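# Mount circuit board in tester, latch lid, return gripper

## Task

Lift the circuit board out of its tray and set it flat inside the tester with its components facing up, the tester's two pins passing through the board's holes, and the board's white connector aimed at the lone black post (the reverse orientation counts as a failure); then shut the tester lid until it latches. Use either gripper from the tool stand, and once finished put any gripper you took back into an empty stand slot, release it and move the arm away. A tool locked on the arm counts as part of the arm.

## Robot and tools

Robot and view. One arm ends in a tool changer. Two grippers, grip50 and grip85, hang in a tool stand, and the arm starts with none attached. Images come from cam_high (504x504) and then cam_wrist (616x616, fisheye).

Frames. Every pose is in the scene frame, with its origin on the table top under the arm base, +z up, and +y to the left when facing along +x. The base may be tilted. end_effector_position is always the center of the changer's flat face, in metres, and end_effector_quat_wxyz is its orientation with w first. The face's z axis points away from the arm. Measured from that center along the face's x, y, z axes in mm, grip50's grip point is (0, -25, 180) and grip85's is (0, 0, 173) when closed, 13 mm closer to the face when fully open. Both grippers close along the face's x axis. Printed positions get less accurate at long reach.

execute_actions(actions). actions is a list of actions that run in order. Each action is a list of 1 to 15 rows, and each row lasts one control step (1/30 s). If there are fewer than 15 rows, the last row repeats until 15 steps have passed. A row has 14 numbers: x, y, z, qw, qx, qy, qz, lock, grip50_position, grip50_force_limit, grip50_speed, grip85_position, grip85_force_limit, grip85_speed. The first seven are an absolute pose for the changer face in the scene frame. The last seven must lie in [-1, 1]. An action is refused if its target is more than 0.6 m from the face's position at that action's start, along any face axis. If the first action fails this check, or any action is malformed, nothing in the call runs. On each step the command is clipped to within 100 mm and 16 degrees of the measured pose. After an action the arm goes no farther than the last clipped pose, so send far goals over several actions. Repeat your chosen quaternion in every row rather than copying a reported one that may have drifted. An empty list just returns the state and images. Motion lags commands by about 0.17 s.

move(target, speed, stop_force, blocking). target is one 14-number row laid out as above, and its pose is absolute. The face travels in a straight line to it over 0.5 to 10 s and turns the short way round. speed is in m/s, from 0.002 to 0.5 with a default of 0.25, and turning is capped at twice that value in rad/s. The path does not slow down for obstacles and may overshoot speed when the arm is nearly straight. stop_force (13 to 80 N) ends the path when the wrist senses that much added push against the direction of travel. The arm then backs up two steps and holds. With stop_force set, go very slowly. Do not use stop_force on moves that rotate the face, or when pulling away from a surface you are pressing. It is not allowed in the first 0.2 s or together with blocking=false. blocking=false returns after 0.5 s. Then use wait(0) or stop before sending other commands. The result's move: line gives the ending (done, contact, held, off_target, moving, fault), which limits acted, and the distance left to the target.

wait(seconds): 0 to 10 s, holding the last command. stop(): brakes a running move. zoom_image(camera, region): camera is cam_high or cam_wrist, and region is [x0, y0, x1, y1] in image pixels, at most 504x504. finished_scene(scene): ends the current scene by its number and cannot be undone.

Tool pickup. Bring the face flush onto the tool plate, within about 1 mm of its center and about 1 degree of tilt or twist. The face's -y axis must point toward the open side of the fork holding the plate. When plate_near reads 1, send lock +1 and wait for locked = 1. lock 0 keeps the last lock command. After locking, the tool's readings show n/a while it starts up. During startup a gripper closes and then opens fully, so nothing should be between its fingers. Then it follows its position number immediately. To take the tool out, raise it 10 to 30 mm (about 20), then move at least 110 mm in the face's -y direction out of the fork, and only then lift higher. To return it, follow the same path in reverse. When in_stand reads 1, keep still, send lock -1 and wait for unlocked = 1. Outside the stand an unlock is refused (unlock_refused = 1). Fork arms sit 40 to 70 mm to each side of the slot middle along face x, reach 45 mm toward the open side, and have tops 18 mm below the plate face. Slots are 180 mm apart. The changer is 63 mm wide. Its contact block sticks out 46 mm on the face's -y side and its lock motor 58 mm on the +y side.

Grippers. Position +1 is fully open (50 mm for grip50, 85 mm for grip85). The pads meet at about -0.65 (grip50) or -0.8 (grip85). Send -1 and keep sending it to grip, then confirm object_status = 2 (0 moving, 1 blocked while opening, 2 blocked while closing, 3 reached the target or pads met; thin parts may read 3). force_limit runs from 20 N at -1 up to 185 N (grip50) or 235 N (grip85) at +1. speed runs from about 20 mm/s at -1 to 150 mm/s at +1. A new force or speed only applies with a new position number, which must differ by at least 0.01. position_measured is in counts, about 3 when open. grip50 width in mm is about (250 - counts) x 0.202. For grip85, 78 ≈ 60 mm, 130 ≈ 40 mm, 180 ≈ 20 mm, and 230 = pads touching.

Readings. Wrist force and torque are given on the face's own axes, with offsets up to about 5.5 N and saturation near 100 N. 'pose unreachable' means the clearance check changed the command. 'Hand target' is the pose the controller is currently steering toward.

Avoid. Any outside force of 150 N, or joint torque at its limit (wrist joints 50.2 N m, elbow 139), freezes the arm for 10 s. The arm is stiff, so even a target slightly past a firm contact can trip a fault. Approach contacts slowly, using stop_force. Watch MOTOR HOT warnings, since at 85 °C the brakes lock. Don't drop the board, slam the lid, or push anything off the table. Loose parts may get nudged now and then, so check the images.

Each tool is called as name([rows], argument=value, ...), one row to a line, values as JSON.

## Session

execute_actions(actions=[])

Scene clock: 0.00 s.
end_effector_position=(+0.9951, +0.4037, +0.3599) locked=0 unlocked=1 plate_near=0 in_stand=0 unlock_refused=0 tool_id=none grip50_position_measured=n/a grip50_object_status=n/a grip85_position_measured=n/a grip85_object_status=n/a end_effector_quat_wxyz=(+0.189, +0.598, -0.519, +0.581) end_effector_velocity=(+0.000, -0.000, -0.000) end_effector_angular_velocity=(+0.000, -0.000, -0.001)
Joint positions: [ 0.38  -0.767  1.266 -2.595 -2.845  2.998]
Joint velocities: [-0.     0.     0.    -0.     0.     0.001]
Joint torques (N m, as the arm reports them, + toward a larger angle): no reading
Motor temperatures (°C, as the motors report them): [28 25 31 33 35 28]
Wrist force (N, on the end effector, along its own x y z axes, offset not removed): no reading
Wrist torque (N m, same axes, about the end effector's origin, offset not removed): no reading
Hand target: +0.995, +0.404, +0.360; +0.189, +0.598, -0.519, +0.581

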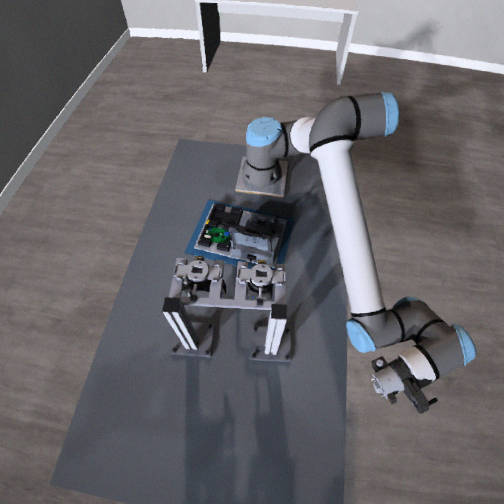

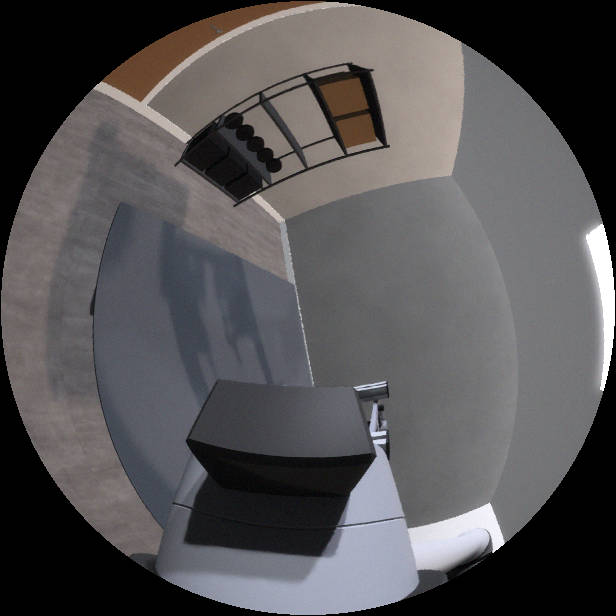

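move(target=[0.88,0.33,0.55,0,0.866,-0.5,0,0,0,0,0,1,-1,0.5], speed=0.35)

zoom_image(camera="cam_high", region=[150,180,310,340])

Scene clock: 10.27 s.
end_effector_position=(+0.8798, +0.3301, +0.5497) locked=0 unlocked=1 plate_near=0 in_stand=0 unlock_refused=0 tool_id=none grip50_position_measured=n/a grip50_object_status=n/a grip85_position_measured=n/a grip85_object_status=n/a end_effector_quat_wxyz=(+0.000, +0.866, -0.500, +0.001) end_effector_velocity=(-0.001, -0.001, +0.002) end_effector_angular_velocity=(+0.009, +0.011, +0.004)
Joint positions: [ 0.163 -1.181  1.226 -1.617 -1.573  2.792]
Joint velocities: [-0.003  0.    -0.005  0.014  0.011 -0.007]
Joint torques (N m, as the arm reports them, + toward a larger angle): [-10.15 -78.38 -56.84  -1.99   2.45  -3.32]
Motor temperatures (°C, as the motors report them): [28 25 31 33 35 28]
Wrist force (N, on the end effector, along its own x y z axes, offset not removed): [-0.6 -1.3 -1.3]
Wrist torque (N m, same axes, about the end effector's origin, offset not removed): [0.01 -0.18 -0.14]
Hand target: +0.880, +0.330, +0.550; +0.000, +0.866, -0.500, -0.000
Off the commanded pose: 0.000 m, 0 deg.
move: done

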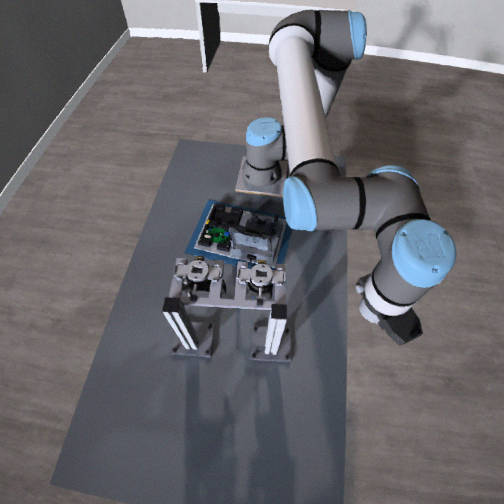

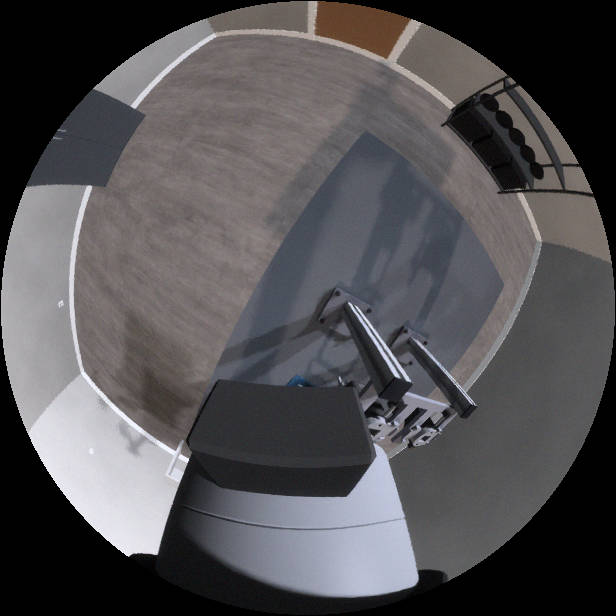

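Region (150, 180, 310, 340) of cam_high's 504x504 image, scaled by 3.150, with more detail than that image has.

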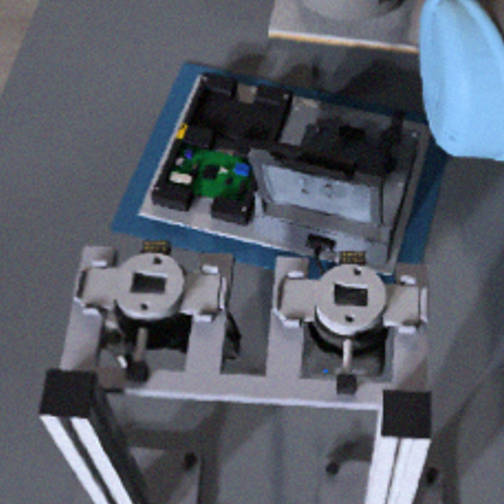

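move(target=[0.69,-0.098,0.55,0,0.6884,0.7254,0,0,0,0,0,1,-1,0.5], speed=0.45)

zoom_image(camera="cam_wrist", region=[220,250,460,400])

Scene clock: 18.53 s.
end_effector_position=(+0.6898, -0.0972, +0.5498) locked=0 unlocked=1 plate_near=0 in_stand=0 unlock_refused=0 tool_id=none grip50_position_measured=n/a grip50_object_status=n/a grip85_position_measured=n/a grip85_object_status=n/a end_effector_quat_wxyz=(-0.000, +0.689, +0.725, +0.000) end_effector_velocity=(-0.000, -0.001, -0.000) end_effector_angular_velocity=(+0.002, -0.001, +0.016)
Joint positions: [-0.402 -1.591  1.715 -1.695 -1.571 -0.442]
Joint velocities: [-0.002 -0.     0.001 -0.001  0.002 -0.018]
Joint torques (N m, as the arm reports them, + toward a larger angle): [-15.47 -72.83 -43.08  -5.71   1.2   -2.33]
Motor temperatures (°C, as the motors report them): [28 25 31 33 35 28]
Wrist force (N, on the end effector, along its own x y z axes, offset not removed): [1.0 -2.7 -4.9]
Wrist torque (N m, same axes, about the end effector's origin, offset not removed): [-0.11 -0.40 -0.13]
Hand target: +0.690, -0.097, +0.550; -0.001, +0.688, +0.725, +0.000
Off the commanded pose: 0.001 m, 0 deg.
move: done

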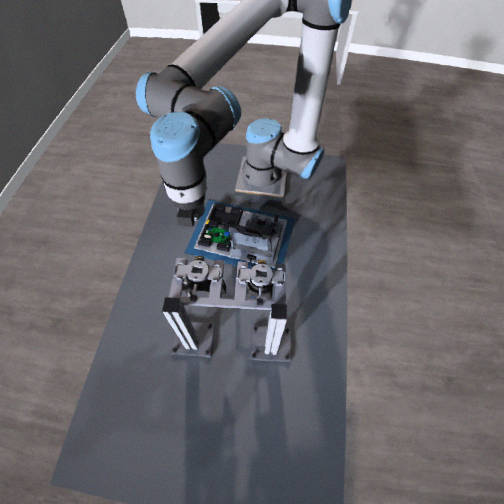

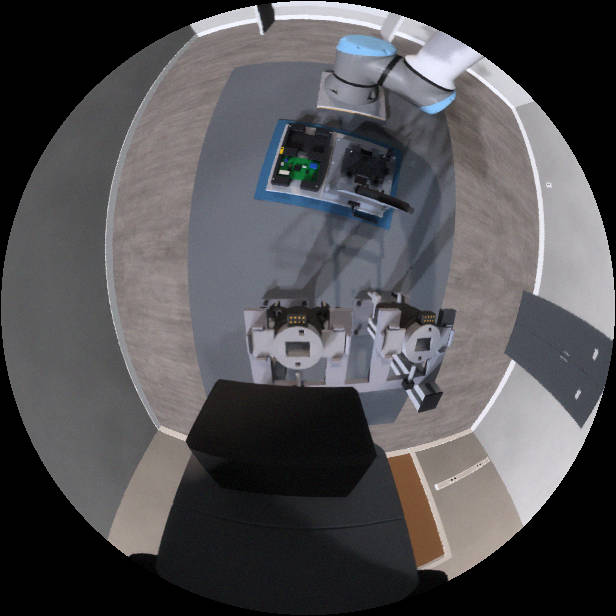

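Region (220, 250, 460, 400) of cam_wrist's 616x616 image, scaled by 2.100, with more detail than that image has; it fills the top 315 rows of this view, and the rest is white.

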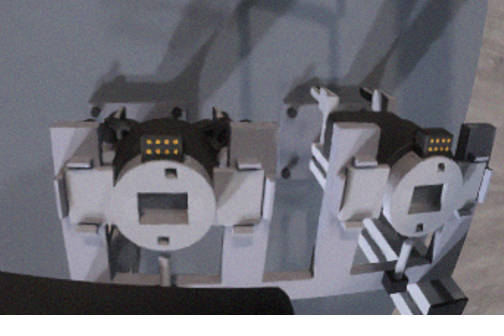

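move(target=[0.7506,-0.094,0.385,0,0.6884,0.7254,0,0,0,0,0,1,-1,0.5], speed=0.2)

zoom_image(camera="cam_wrist", region=[130,260,470,400])

Scene clock: 24.30 s.
end_effector_position=(+0.7504, -0.0940, +0.3854) locked=0 unlocked=1 plate_near=0 in_stand=0 unlock_refused=0 tool_id=none grip50_position_measured=n/a grip50_object_status=n/a grip85_position_measured=n/a grip85_object_status=n/a end_effector_quat_wxyz=(+0.000, +0.688, +0.725, -0.000) end_effector_velocity=(+0.001, -0.000, -0.001) end_effector_angular_velocity=(-0.001, -0.001, -0.000)
Joint positions: [-0.367 -1.42   1.831 -1.982 -1.572 -0.409]
Joint velocities: [ 0.001  0.002 -0.    -0.003 -0.     0.001]
Joint torques (N m, as the arm reports them, + toward a larger angle): [ 13.13 -56.16 -38.32  -7.66  -2.15   3.39]
Motor temperatures (°C, as the motors report them): [28 25 31 33 35 28]
Wrist force (N, on the end effector, along its own x y z axes, offset not removed): [1.7 -0.4 -2.3]
Wrist torque (N m, same axes, about the end effector's origin, offset not removed): [-0.13 -0.33 -0.14]
Hand target: +0.751, -0.094, +0.385; +0.000, +0.688, +0.725, -0.000
Off the commanded pose: 0.000 m, 0 deg.
move: done

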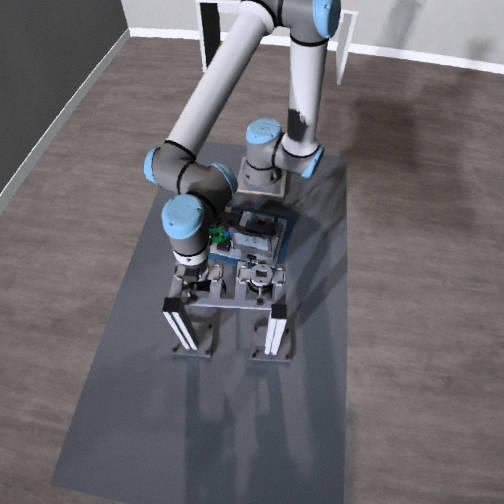

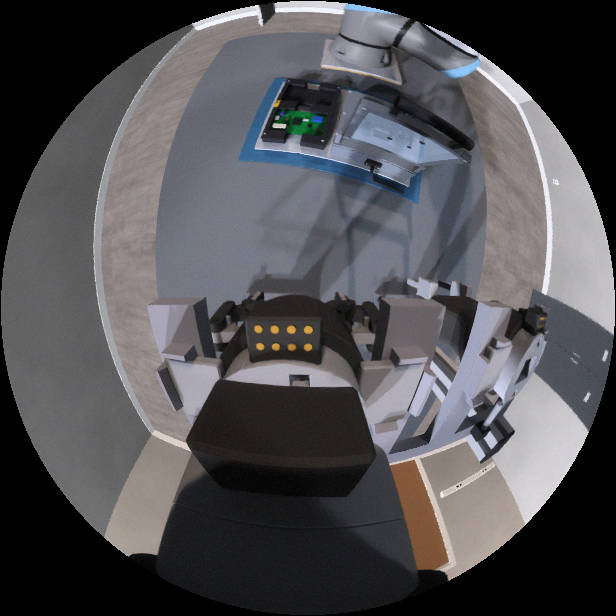

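Region (130, 260, 470, 400) of cam_wrist's 616x616 image, scaled by 1.482, with more detail than that image has; it fills the top 208 rows of this view, and the rest is white.

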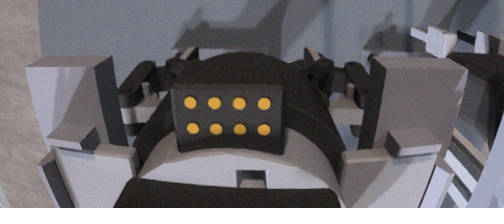

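move(target=[0.7503,-0.0946,0.385,0,0.6756,0.7373,0,0,0,0,0,1,-1,0.5], speed=0.05)

Scene clock: 31.90 s.
end_effector_position=(+0.7503, -0.0945, +0.3849) locked=0 unlocked=1 plate_near=0 in_stand=0 unlock_refused=0 tool_id=none grip50_position_measured=n/a grip50_object_status=n/a grip85_position_measured=n/a grip85_object_status=n/a end_effector_quat_wxyz=(-0.000, +0.676, +0.737, -0.000) end_effector_velocity=(-0.000, -0.001, +0.000) end_effector_angular_velocity=(+0.000, -0.000, +0.015)
Joint positions: [-0.367 -1.419  1.831 -1.983 -1.572 -0.442]
Joint velocities: [-0.002 -0.     0.     0.     0.    -0.017]
Joint torques (N m, as the arm reports them, + toward a larger angle): [-11.41 -86.07 -37.58  -8.98  -1.03  -2.69]
Motor temperatures (°C, as the motors report them): [28 25 31 33 35 28]
Wrist force (N, on the end effector, along its own x y z axes, offset not removed): [-0.9 -0.1 -0.9]
Wrist torque (N m, same axes, about the end effector's origin, offset not removed): [0.05 -0.18 -0.05]
Hand target: +0.750, -0.095, +0.385; -0.000, +0.676, +0.737, -0.000
Off the commanded pose: 0.000 m, 0 deg.
move: done

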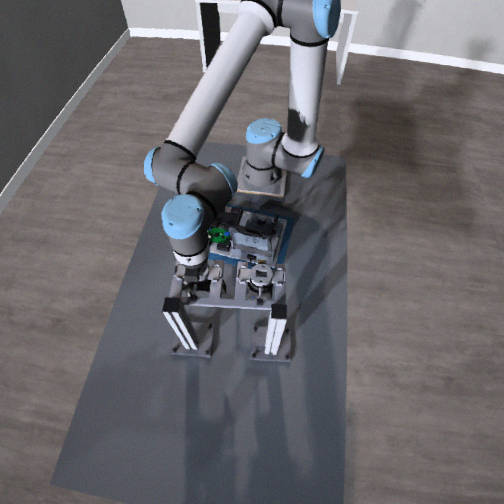

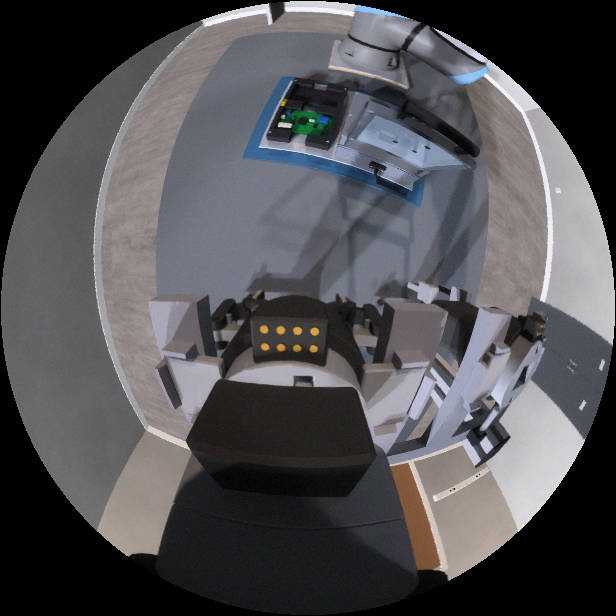

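move(target=[0.7503,-0.095,0.374,0,0.6745,0.7383,0,0,0,0,0,1,-1,0.5], speed=0.03)

move(target=[0.7503,-0.095,0.3595,0,0.6745,0.7383,0,0,0,0,0,1,-1,0.5], speed=0.006, stop_force=15)

Scene clock: 35.50 s.
end_effector_position=(+0.7503, -0.0950, +0.3743) locked=0 unlocked=1 plate_near=0 in_stand=0 unlock_refused=0 tool_id=none grip50_position_measured=n/a grip50_object_status=n/a grip85_position_measured=n/a grip85_object_status=n/a end_effector_quat_wxyz=(-0.000, +0.675, +0.738, -0.000) end_effector_velocity=(-0.000, +0.001, -0.002) end_effector_angular_velocity=(-0.000, -0.000, +0.001)
Joint positions: [-0.368 -1.412  1.843 -2.002 -1.572 -0.448]
Joint velocities: [ 0.001  0.001  0.003 -0.004 -0.    -0.   ]
Joint torques (N m, as the arm reports them, + toward a larger angle): [-11.39 -58.52 -36.55  -8.99   1.45  -2.71]
Motor temperatures (°C, as the motors report them): [28 25 31 33 35 28]
Wrist force (N, on the end effector, along its own x y z axes, offset not removed): [-2.0 -2.1 -2.5]
Wrist torque (N m, same axes, about the end effector's origin, offset not removed): [-0.23 -0.06 -0.10]
Hand target: +0.750, -0.095, +0.374; -0.000, +0.674, +0.738, -0.000
Off the commanded pose: 0.000 m, 0 deg.
move: done

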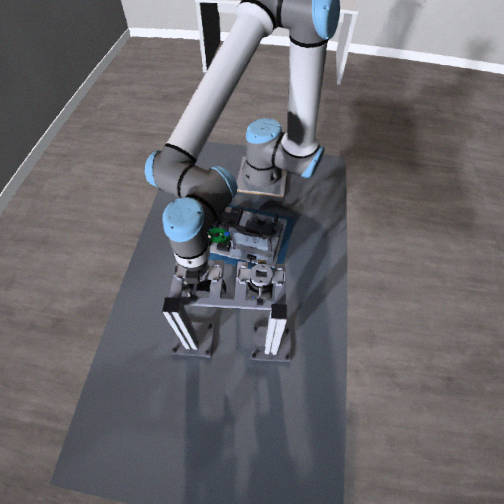

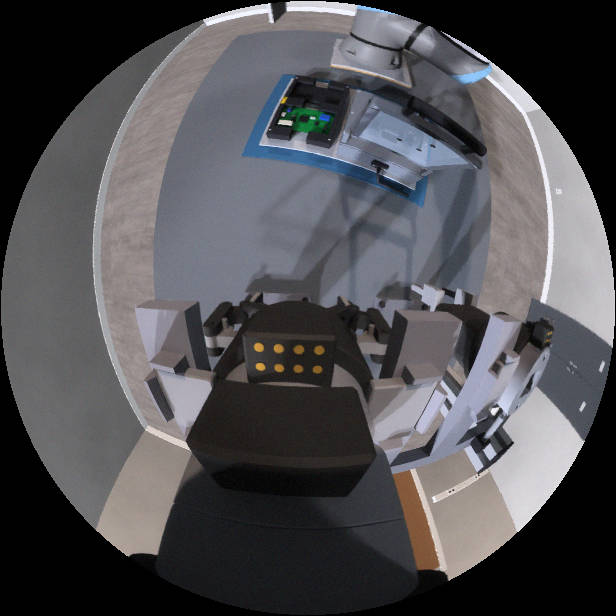

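Scene clock: 38.23 s.
end_effector_position=(+0.7503, -0.0950, +0.3603) locked=0 unlocked=1 plate_near=1 in_stand=1 unlock_refused=0 tool_id=none grip50_position_measured=n/a grip50_object_status=n/a grip85_position_measured=n/a grip85_object_status=n/a end_effector_quat_wxyz=(+0.000, +0.674, +0.738, +0.000) end_effector_velocity=(-0.000, -0.000, +0.001) end_effector_angular_velocity=(+0.000, +0.001, -0.001)
Joint positions: [-0.368 -1.402  1.858 -2.027 -1.572 -0.448]
Joint velocities: [-0.001 -0.001 -0.001  0.004 -0.     0.001]
Joint torques (N m, as the arm reports them, + toward a larger angle): [ -7.94 -54.93 -37.1   -0.6    1.53  -3.08]
Motor temperatures (°C, as the motors report them): [28 25 31 33 35 28]
Wrist force (N, on the end effector, along its own x y z axes, offset not removed): [5.0 -13.3 -40.9]
Wrist torque (N m, same axes, about the end effector's origin, offset not removed): [0.89 -0.96 0.03]
Hand target: +0.750, -0.095, +0.361; +0.000, +0.674, +0.738, +0.000
Off the commanded pose: 0.001 m, 0 deg.
move: contact

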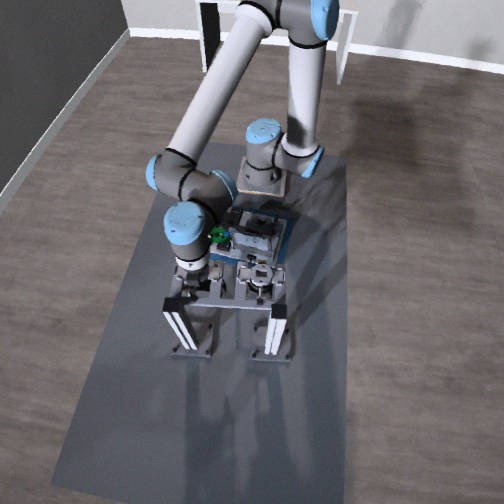

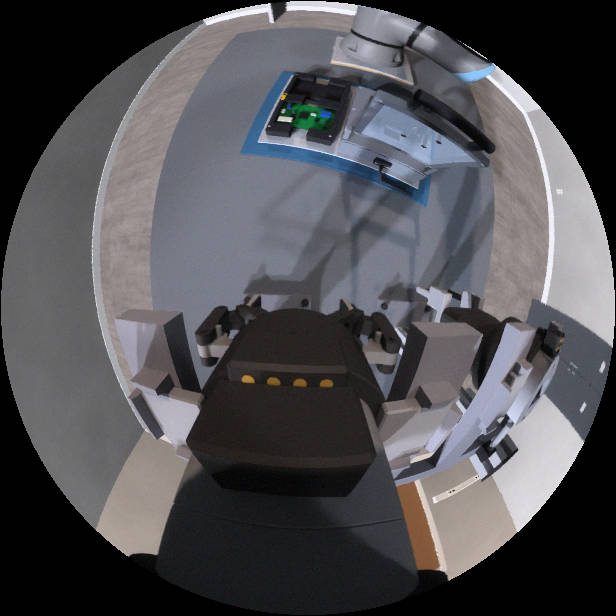

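execute_actions([
  [[0.7501,-0.095,0.3606,0,0.6745,0.7383,0,1,0,0,0,1,-1,0.5]],
  [[0.7501,-0.095,0.3606,0,0.6745,0.7383,0,1,0,0,0,1,-1,0.5]],
  [[0.7501,-0.095,0.3606,0,0.6745,0.7383,0,1,0,0,0,1,-1,0.5]],
])

Scene clock: 44.30 s.
end_effector_position=(+0.7501, -0.0950, +0.3607) locked=1 unlocked=0 plate_near=1 in_stand=1 unlock_refused=0 tool_id=grip85 grip50_position_measured=n/a grip50_object_status=n/a grip85_position_measured=n/a grip85_object_status=n/a end_effector_quat_wxyz=(+0.000, +0.674, +0.738, +0.000) end_effector_velocity=(-0.000, -0.001, -0.000) end_effector_angular_velocity=(+0.000, +0.000, -0.001)
Joint positions: [-0.368 -1.402  1.858 -2.027 -1.572 -0.448]
Joint velocities: [-0.001  0.     0.     0.     0.     0.   ]
Joint torques (N m, as the arm reports them, + toward a larger angle): [ -9.29 -57.6  -37.12  -1.4    0.4   -1.95]
Motor temperatures (°C, as the motors report them): [28 25 31 33 35 28]
Wrist force (N, on the end effector, along its own x y z axes, offset not removed): [-2.2 4.4 -24.3]
Wrist torque (N m, same axes, about the end effector's origin, offset not removed): [0.34 -1.55 -0.50]
Hand target: +0.750, -0.095, +0.361; +0.000, +0.674, +0.738, +0.000
Off the commanded pose: 0.000 m, 0 deg.
Step readings (end_effector_position; steps 1 to 15: 1st action; 16 to 30: 2nd action; 31 to 45: 3rd action):
0: (+0.7503, -0.0950, +0.3607)
1: (+0.7503, -0.0950, +0.3607)
2: (+0.7503, -0.0950, +0.3607)
4: (+0.7503, -0.0950, +0.3607)
8: (+0.7502, -0.0950, +0.3607)
15: (+0.7501, -0.0950, +0.3606)
16: (+0.7501, -0.0950, +0.3606)
17: (+0.7501, -0.0950, +0.3606)
19: (+0.7501, -0.0950, +0.3606)
23: (+0.7501, -0.0950, +0.3606)
30: (+0.7501, -0.0950, +0.3607)
31: (+0.7501, -0.0950, +0.3607)
32: (+0.7501, -0.0950, +0.3607)
34: (+0.7501, -0.0950, +0.3607)
38: (+0.7501, -0.0950, +0.3607)
45: end_effector_position above

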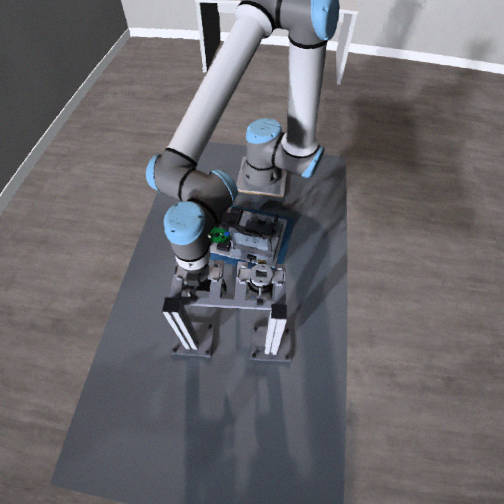

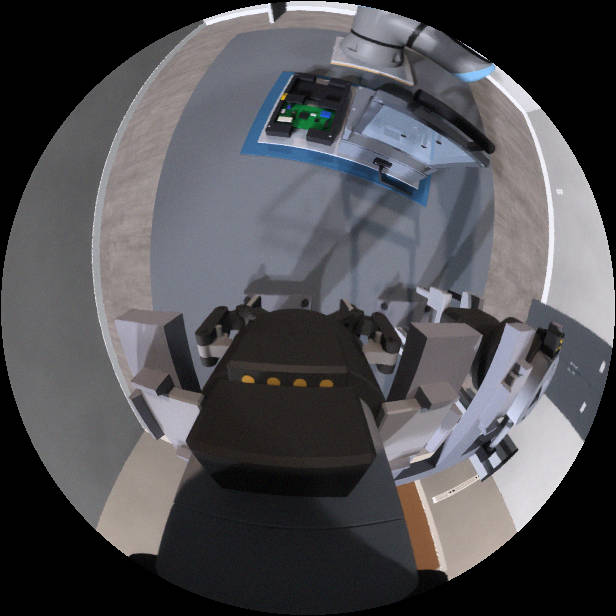

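move(target=[0.7502,-0.095,0.381,0,0.6745,0.7383,0,1,0,0,0,1,-1,0.5], speed=0.04)

move(target=[0.636,-0.1054,0.381,0,0.6745,0.7383,0,1,0,0,0,1,-1,0.5], speed=0.1, stop_force=30)

move(target=[0.62,-0.107,0.50,0,0.6745,0.7383,0,1,0,0,0,1,-1,0.5], speed=0.25)

zoom_image(camera="cam_wrist", region=[220,100,480,300])

Scene clock: 51.33 s.
end_effector_position=(+0.7502, -0.0951, +0.3807) locked=1 unlocked=0 plate_near=1 in_stand=0 unlock_refused=0 tool_id=grip85 grip50_position_measured=n/a grip50_object_status=n/a grip85_position_measured=3 grip85_object_status=3 end_effector_quat_wxyz=(+0.000, +0.675, +0.738, +0.000) end_effector_velocity=(-0.000, +0.000, +0.003) end_effector_angular_velocity=(+0.000, -0.000, -0.001)
Joint positions: [-0.368 -1.417  1.836 -1.991 -1.572 -0.448]
Joint velocities: [-0.    -0.002 -0.003  0.005  0.     0.001]
Joint torques (N m, as the arm reports them, + toward a larger angle): [  6.47 -97.15 -62.07  -3.89  -0.44   1.69]
Motor temperatures (°C, as the motors report them): [28 25 31 33 35 28]
Wrist force (N, on the end effector, along its own x y z axes, offset not removed): [0.9 -1.3 -0.9]
Wrist torque (N m, same axes, about the end effector's origin, offset not removed): [-0.11 -0.26 -0.14]
Hand target: +0.750, -0.095, +0.381; +0.000, +0.674, +0.738, +0.000
Off the commanded pose: 0.000 m, 0 deg.
move: done

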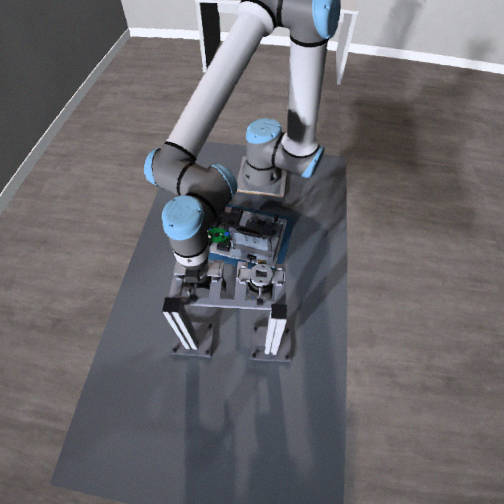

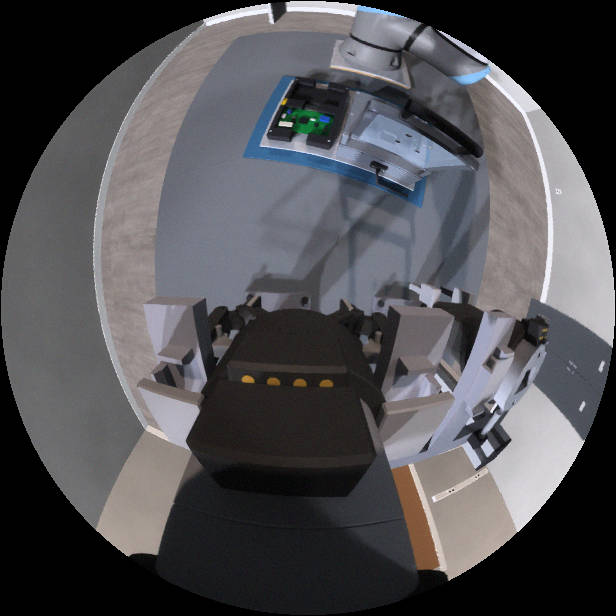

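Scene clock: 53.00 s.
end_effector_position=(+0.6363, -0.1052, +0.3809) locked=1 unlocked=0 plate_near=1 in_stand=0 unlock_refused=0 tool_id=grip85 grip50_position_measured=n/a grip50_object_status=n/a grip85_position_measured=3 grip85_object_status=3 end_effector_quat_wxyz=(-0.000, +0.674, +0.738, +0.000) end_effector_velocity=(-0.002, +0.000, -0.000) end_effector_angular_velocity=(+0.001, -0.000, +0.001)
Joint positions: [-0.447 -1.6    2.032 -2.004 -1.572 -0.527]
Joint velocities: [-0.001 -0.004  0.004  0.     0.001 -0.002]
Joint torques (N m, as the arm reports them, + toward a larger angle): [ -6.59 -72.76 -47.78  -3.57   1.5   -3.05]
Motor temperatures (°C, as the motors report them): [28 25 31 33 35 28]
Wrist force (N, on the end effector, along its own x y z axes, offset not removed): [-1.0 0.3 -2.4]
Wrist torque (N m, same axes, about the end effector's origin, offset not removed): [0.00 -0.17 -0.16]
Hand target: +0.636, -0.105, +0.381; -0.000, +0.674, +0.738, +0.000
Off the commanded pose: 0.000 m, 0 deg.
move: done

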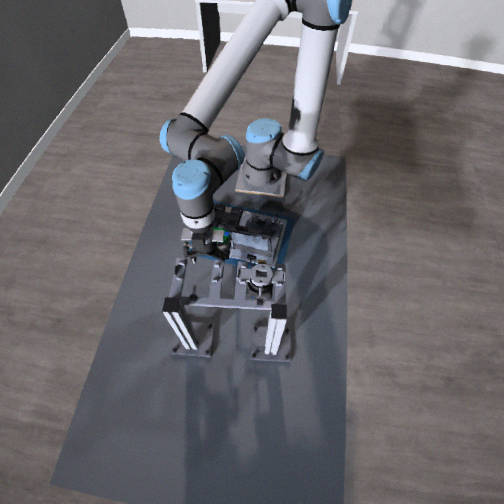

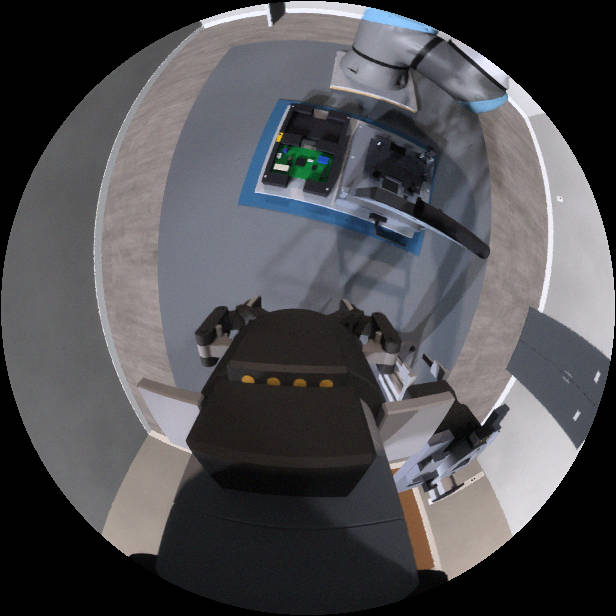

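Scene clock: 54.13 s.
end_effector_position=(+0.6201, -0.1070, +0.4996) locked=1 unlocked=0 plate_near=1 in_stand=0 unlock_refused=0 tool_id=grip85 grip50_position_measured=n/a grip50_object_status=n/a grip85_position_measured=3 grip85_object_status=3 end_effector_quat_wxyz=(+0.000, +0.674, +0.738, +0.000) end_effector_velocity=(-0.000, -0.001, +0.003) end_effector_angular_velocity=(+0.000, +0.000, -0.001)
Joint positions: [-0.461 -1.693  1.899 -1.777 -1.572 -0.54 ]
Joint velocities: [-0.001 -0.002 -0.004  0.006  0.     0.   ]
Joint torques (N m, as the arm reports them, + toward a larger angle): [-12.08 -65.64 -65.5   -2.88  -1.88  -2.74]
Motor temperatures (°C, as the motors report them): [28 25 31 33 35 28]
Wrist force (N, on the end effector, along its own x y z axes, offset not removed): [-1.4 0.6 -1.2]
Wrist torque (N m, same axes, about the end effector's origin, offset not removed): [0.02 -0.10 -0.17]
Hand target: +0.620, -0.107, +0.500; -0.000, +0.674, +0.738, +0.000
Off the commanded pose: 0.000 m, 0 deg.
move: done

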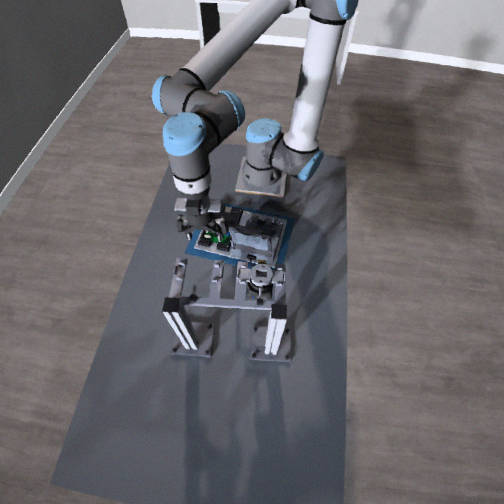

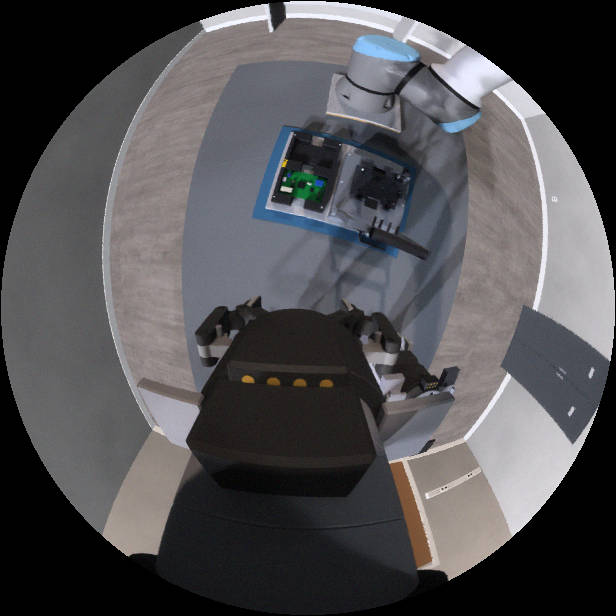

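Region (220, 100, 480, 300) of cam_wrist's 616x616 image, scaled by 1.938, with more detail than that image has; it fills the top 388 rows of this view, and the rest is white.

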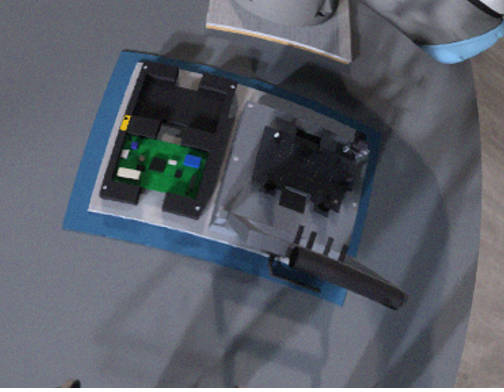

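move(target=[0.42,-0.06,0.46,0,0.0741,0.9973,0,1,0,0,0,1,-1,0.5], speed=0.35)

zoom_image(camera="cam_wrist", region=[220,170,400,320])

Scene clock: 67.30 s.
end_effector_position=(+0.4204, -0.0599, +0.4599) locked=1 unlocked=0 plate_near=1 in_stand=0 unlock_refused=0 tool_id=grip85 grip50_position_measured=n/a grip50_object_status=n/a grip85_position_measured=3 grip85_object_status=3 end_effector_quat_wxyz=(-0.000, +0.075, +0.997, +0.000) end_effector_velocity=(-0.002, +0.001, -0.000) end_effector_angular_velocity=(+0.002, -0.001, +0.015)
Joint positions: [-0.573 -2.079  2.226 -1.718 -1.572 -1.983]
Joint velocities: [-0.002 -0.005  0.003  0.003  0.002 -0.017]
Joint torques (N m, as the arm reports them, + toward a larger angle): [-10.98 -30.45 -50.98  -3.18   1.41  -2.62]
Motor temperatures (°C, as the motors report them): [28 25 31 34 35 28]
Wrist force (N, on the end effector, along its own x y z axes, offset not removed): [0.1 -1.5 -3.8]
Wrist torque (N m, same axes, about the end effector's origin, offset not removed): [-0.12 -0.18 -0.05]
Hand target: +0.420, -0.060, +0.460; -0.000, +0.074, +0.997, +0.000
Off the commanded pose: 0.000 m, 0 deg.
move: done

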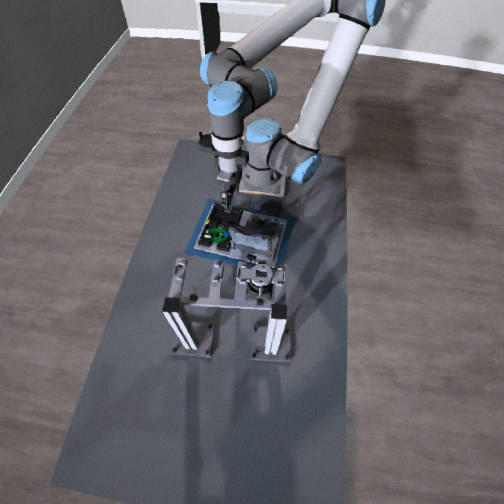

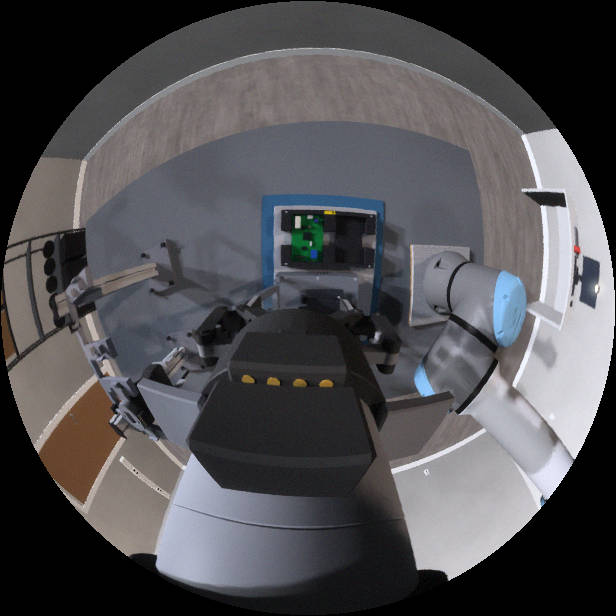

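Region (220, 170, 400, 320) of cam_wrist's 616x616 image, scaled by 2.800, with more detail than that image has.

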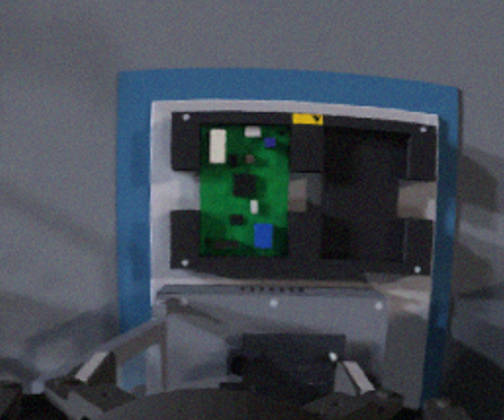

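move(target=[0.4057,-0.0607,0.33,0,0.0741,0.9973,0,1,0,0,0,1,-1,0.5], speed=0.2)

zoom_image(camera="cam_wrist", region=[230,180,370,310])

Scene clock: 74.90 s.
end_effector_position=(+0.4056, -0.0606, +0.3304) locked=1 unlocked=0 plate_near=1 in_stand=0 unlock_refused=0 tool_id=grip85 grip50_position_measured=n/a grip50_object_status=n/a grip85_position_measured=3 grip85_object_status=3 end_effector_quat_wxyz=(-0.000, +0.074, +0.997, +0.000) end_effector_velocity=(+0.000, -0.000, -0.003) end_effector_angular_velocity=(-0.000, -0.000, +0.001)
Joint positions: [-0.596 -2.033  2.44  -1.978 -1.572 -2.008]
Joint velocities: [-0.     0.004  0.004 -0.008 -0.    -0.002]
Joint torques (N m, as the arm reports them, + toward a larger angle): [ -9.29   1.42 -48.03  -9.76  -1.04  -2.95]
Motor temperatures (°C, as the motors report them): [28 25 31 34 35 28]
Wrist force (N, on the end effector, along its own x y z axes, offset not removed): [0.0 -2.2 1.7]
Wrist torque (N m, same axes, about the end effector's origin, offset not removed): [-0.14 -0.35 -0.13]
Hand target: +0.406, -0.061, +0.330; -0.000, +0.074, +0.997, +0.000
Off the commanded pose: 0.000 m, 0 deg.
move: done

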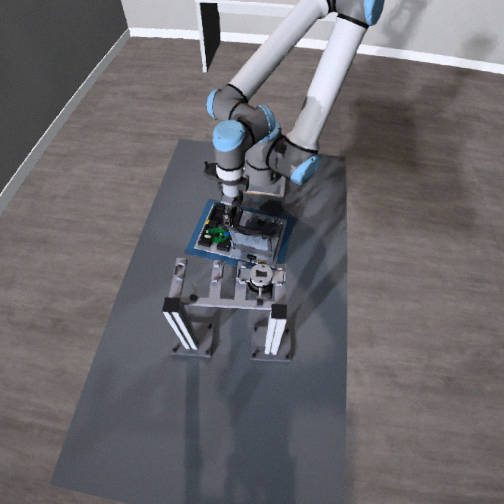

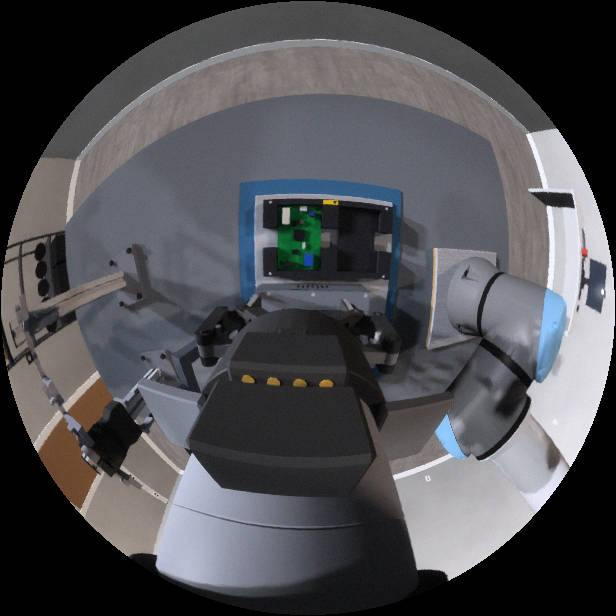

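Region (230, 180, 370, 310) of cam_wrist's 616x616 image, scaled by 3.600, with more detail than that image has; it fills the top 468 rows of this view, and the rest is white.

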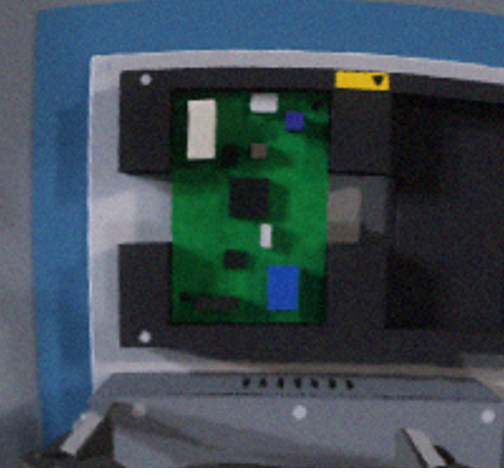

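move(target=[0.3971,-0.1311,0.30,0,0.0741,0.9973,0,1,0,0,0,1,-1,0.5], speed=0.15)

move(target=[0.3971,-0.1311,0.235,0,0.0741,0.9973,0,1,0,0,0,1,-1,0.5], speed=0.1)

zoom_image(camera="cam_wrist", region=[210,210,400,340])

Scene clock: 87.37 s.
end_effector_position=(+0.3971, -0.1306, +0.3002) locked=1 unlocked=0 plate_near=1 in_stand=0 unlock_refused=0 tool_id=grip85 grip50_position_measured=n/a grip50_object_status=n/a grip85_position_measured=3 grip85_object_status=3 end_effector_quat_wxyz=(-0.000, +0.074, +0.997, +0.000) end_effector_velocity=(-0.000, -0.002, -0.001) end_effector_angular_velocity=(+0.000, -0.000, +0.000)
Joint positions: [-0.757 -1.98   2.472 -2.064 -1.571 -2.169]
Joint velocities: [-0.004  0.003  0.001 -0.004  0.    -0.005]
Joint torques (N m, as the arm reports them, + toward a larger angle): [ -9.94   1.45 -45.83  -9.61   1.09  -3.31]
Motor temperatures (°C, as the motors report them): [28 25 31 34 35 28]
Wrist force (N, on the end effector, along its own x y z axes, offset not removed): [-1.9 -1.4 -2.4]
Wrist torque (N m, same axes, about the end effector's origin, offset not removed): [-0.04 -0.14 -0.16]
Hand target: +0.397, -0.131, +0.300; +0.000, +0.074, +0.997, +0.000
Off the commanded pose: 0.000 m, 0 deg.
move: done

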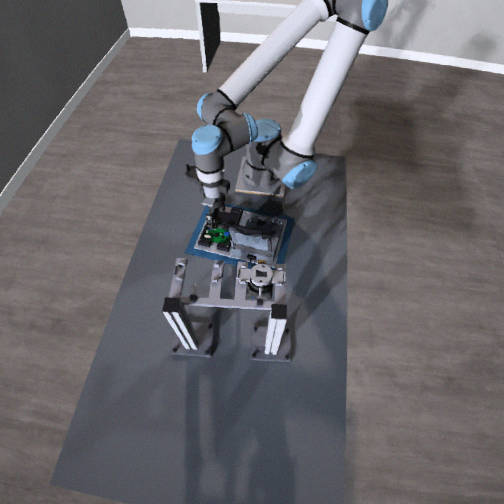

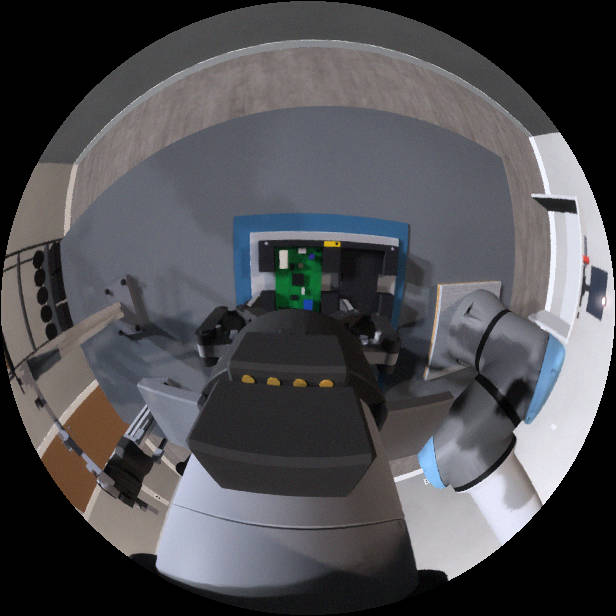

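Scene clock: 88.53 s.
end_effector_position=(+0.3970, -0.1311, +0.2354) locked=1 unlocked=0 plate_near=1 in_stand=0 unlock_refused=0 tool_id=grip85 grip50_position_measured=n/a grip50_object_status=n/a grip85_position_measured=3 grip85_object_status=3 end_effector_quat_wxyz=(-0.000, +0.074, +0.997, +0.000) end_effector_velocity=(+0.000, -0.001, -0.003) end_effector_angular_velocity=(+0.000, +0.000, -0.002)
Joint positions: [-0.758 -1.88   2.554 -2.244 -1.572 -2.17 ]
Joint velocities: [-0.001  0.007  0.003 -0.009 -0.     0.001]
Joint torques (N m, as the arm reports them, + toward a larger angle): [ 11.98  -2.14 -38.77  -9.77  -2.6    3.87]
Motor temperatures (°C, as the motors report them): [28 25 31 34 35 28]
Wrist force (N, on the end effector, along its own x y z axes, offset not removed): [-1.6 -1.6 -1.4]
Wrist torque (N m, same axes, about the end effector's origin, offset not removed): [-0.10 -0.15 -0.09]
Hand target: +0.397, -0.131, +0.235; -0.000, +0.074, +0.997, +0.000
Off the commanded pose: 0.000 m, 0 deg.
move: done

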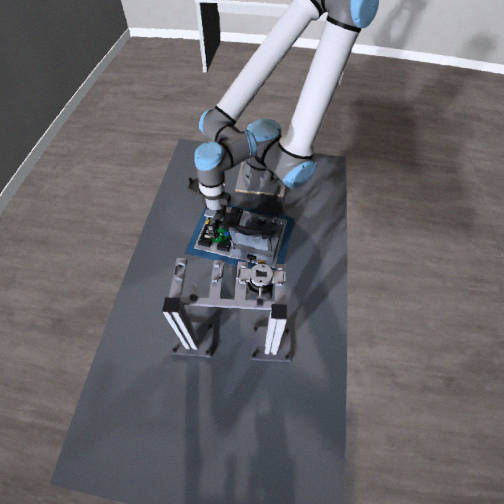

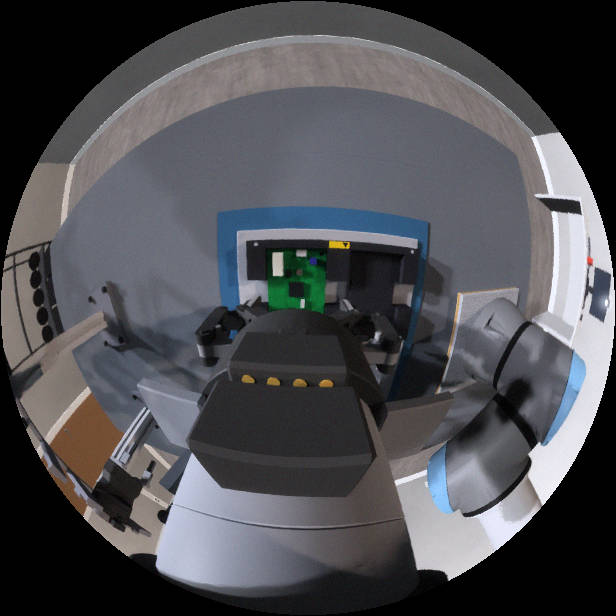

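Region (210, 210, 400, 340) of cam_wrist's 616x616 image, scaled by 2.653, with more detail than that image has; it fills the top 345 rows of this view, and the rest is white.

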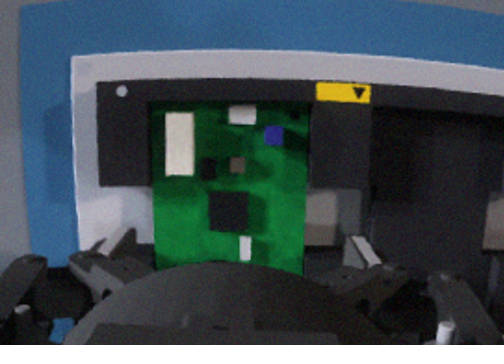

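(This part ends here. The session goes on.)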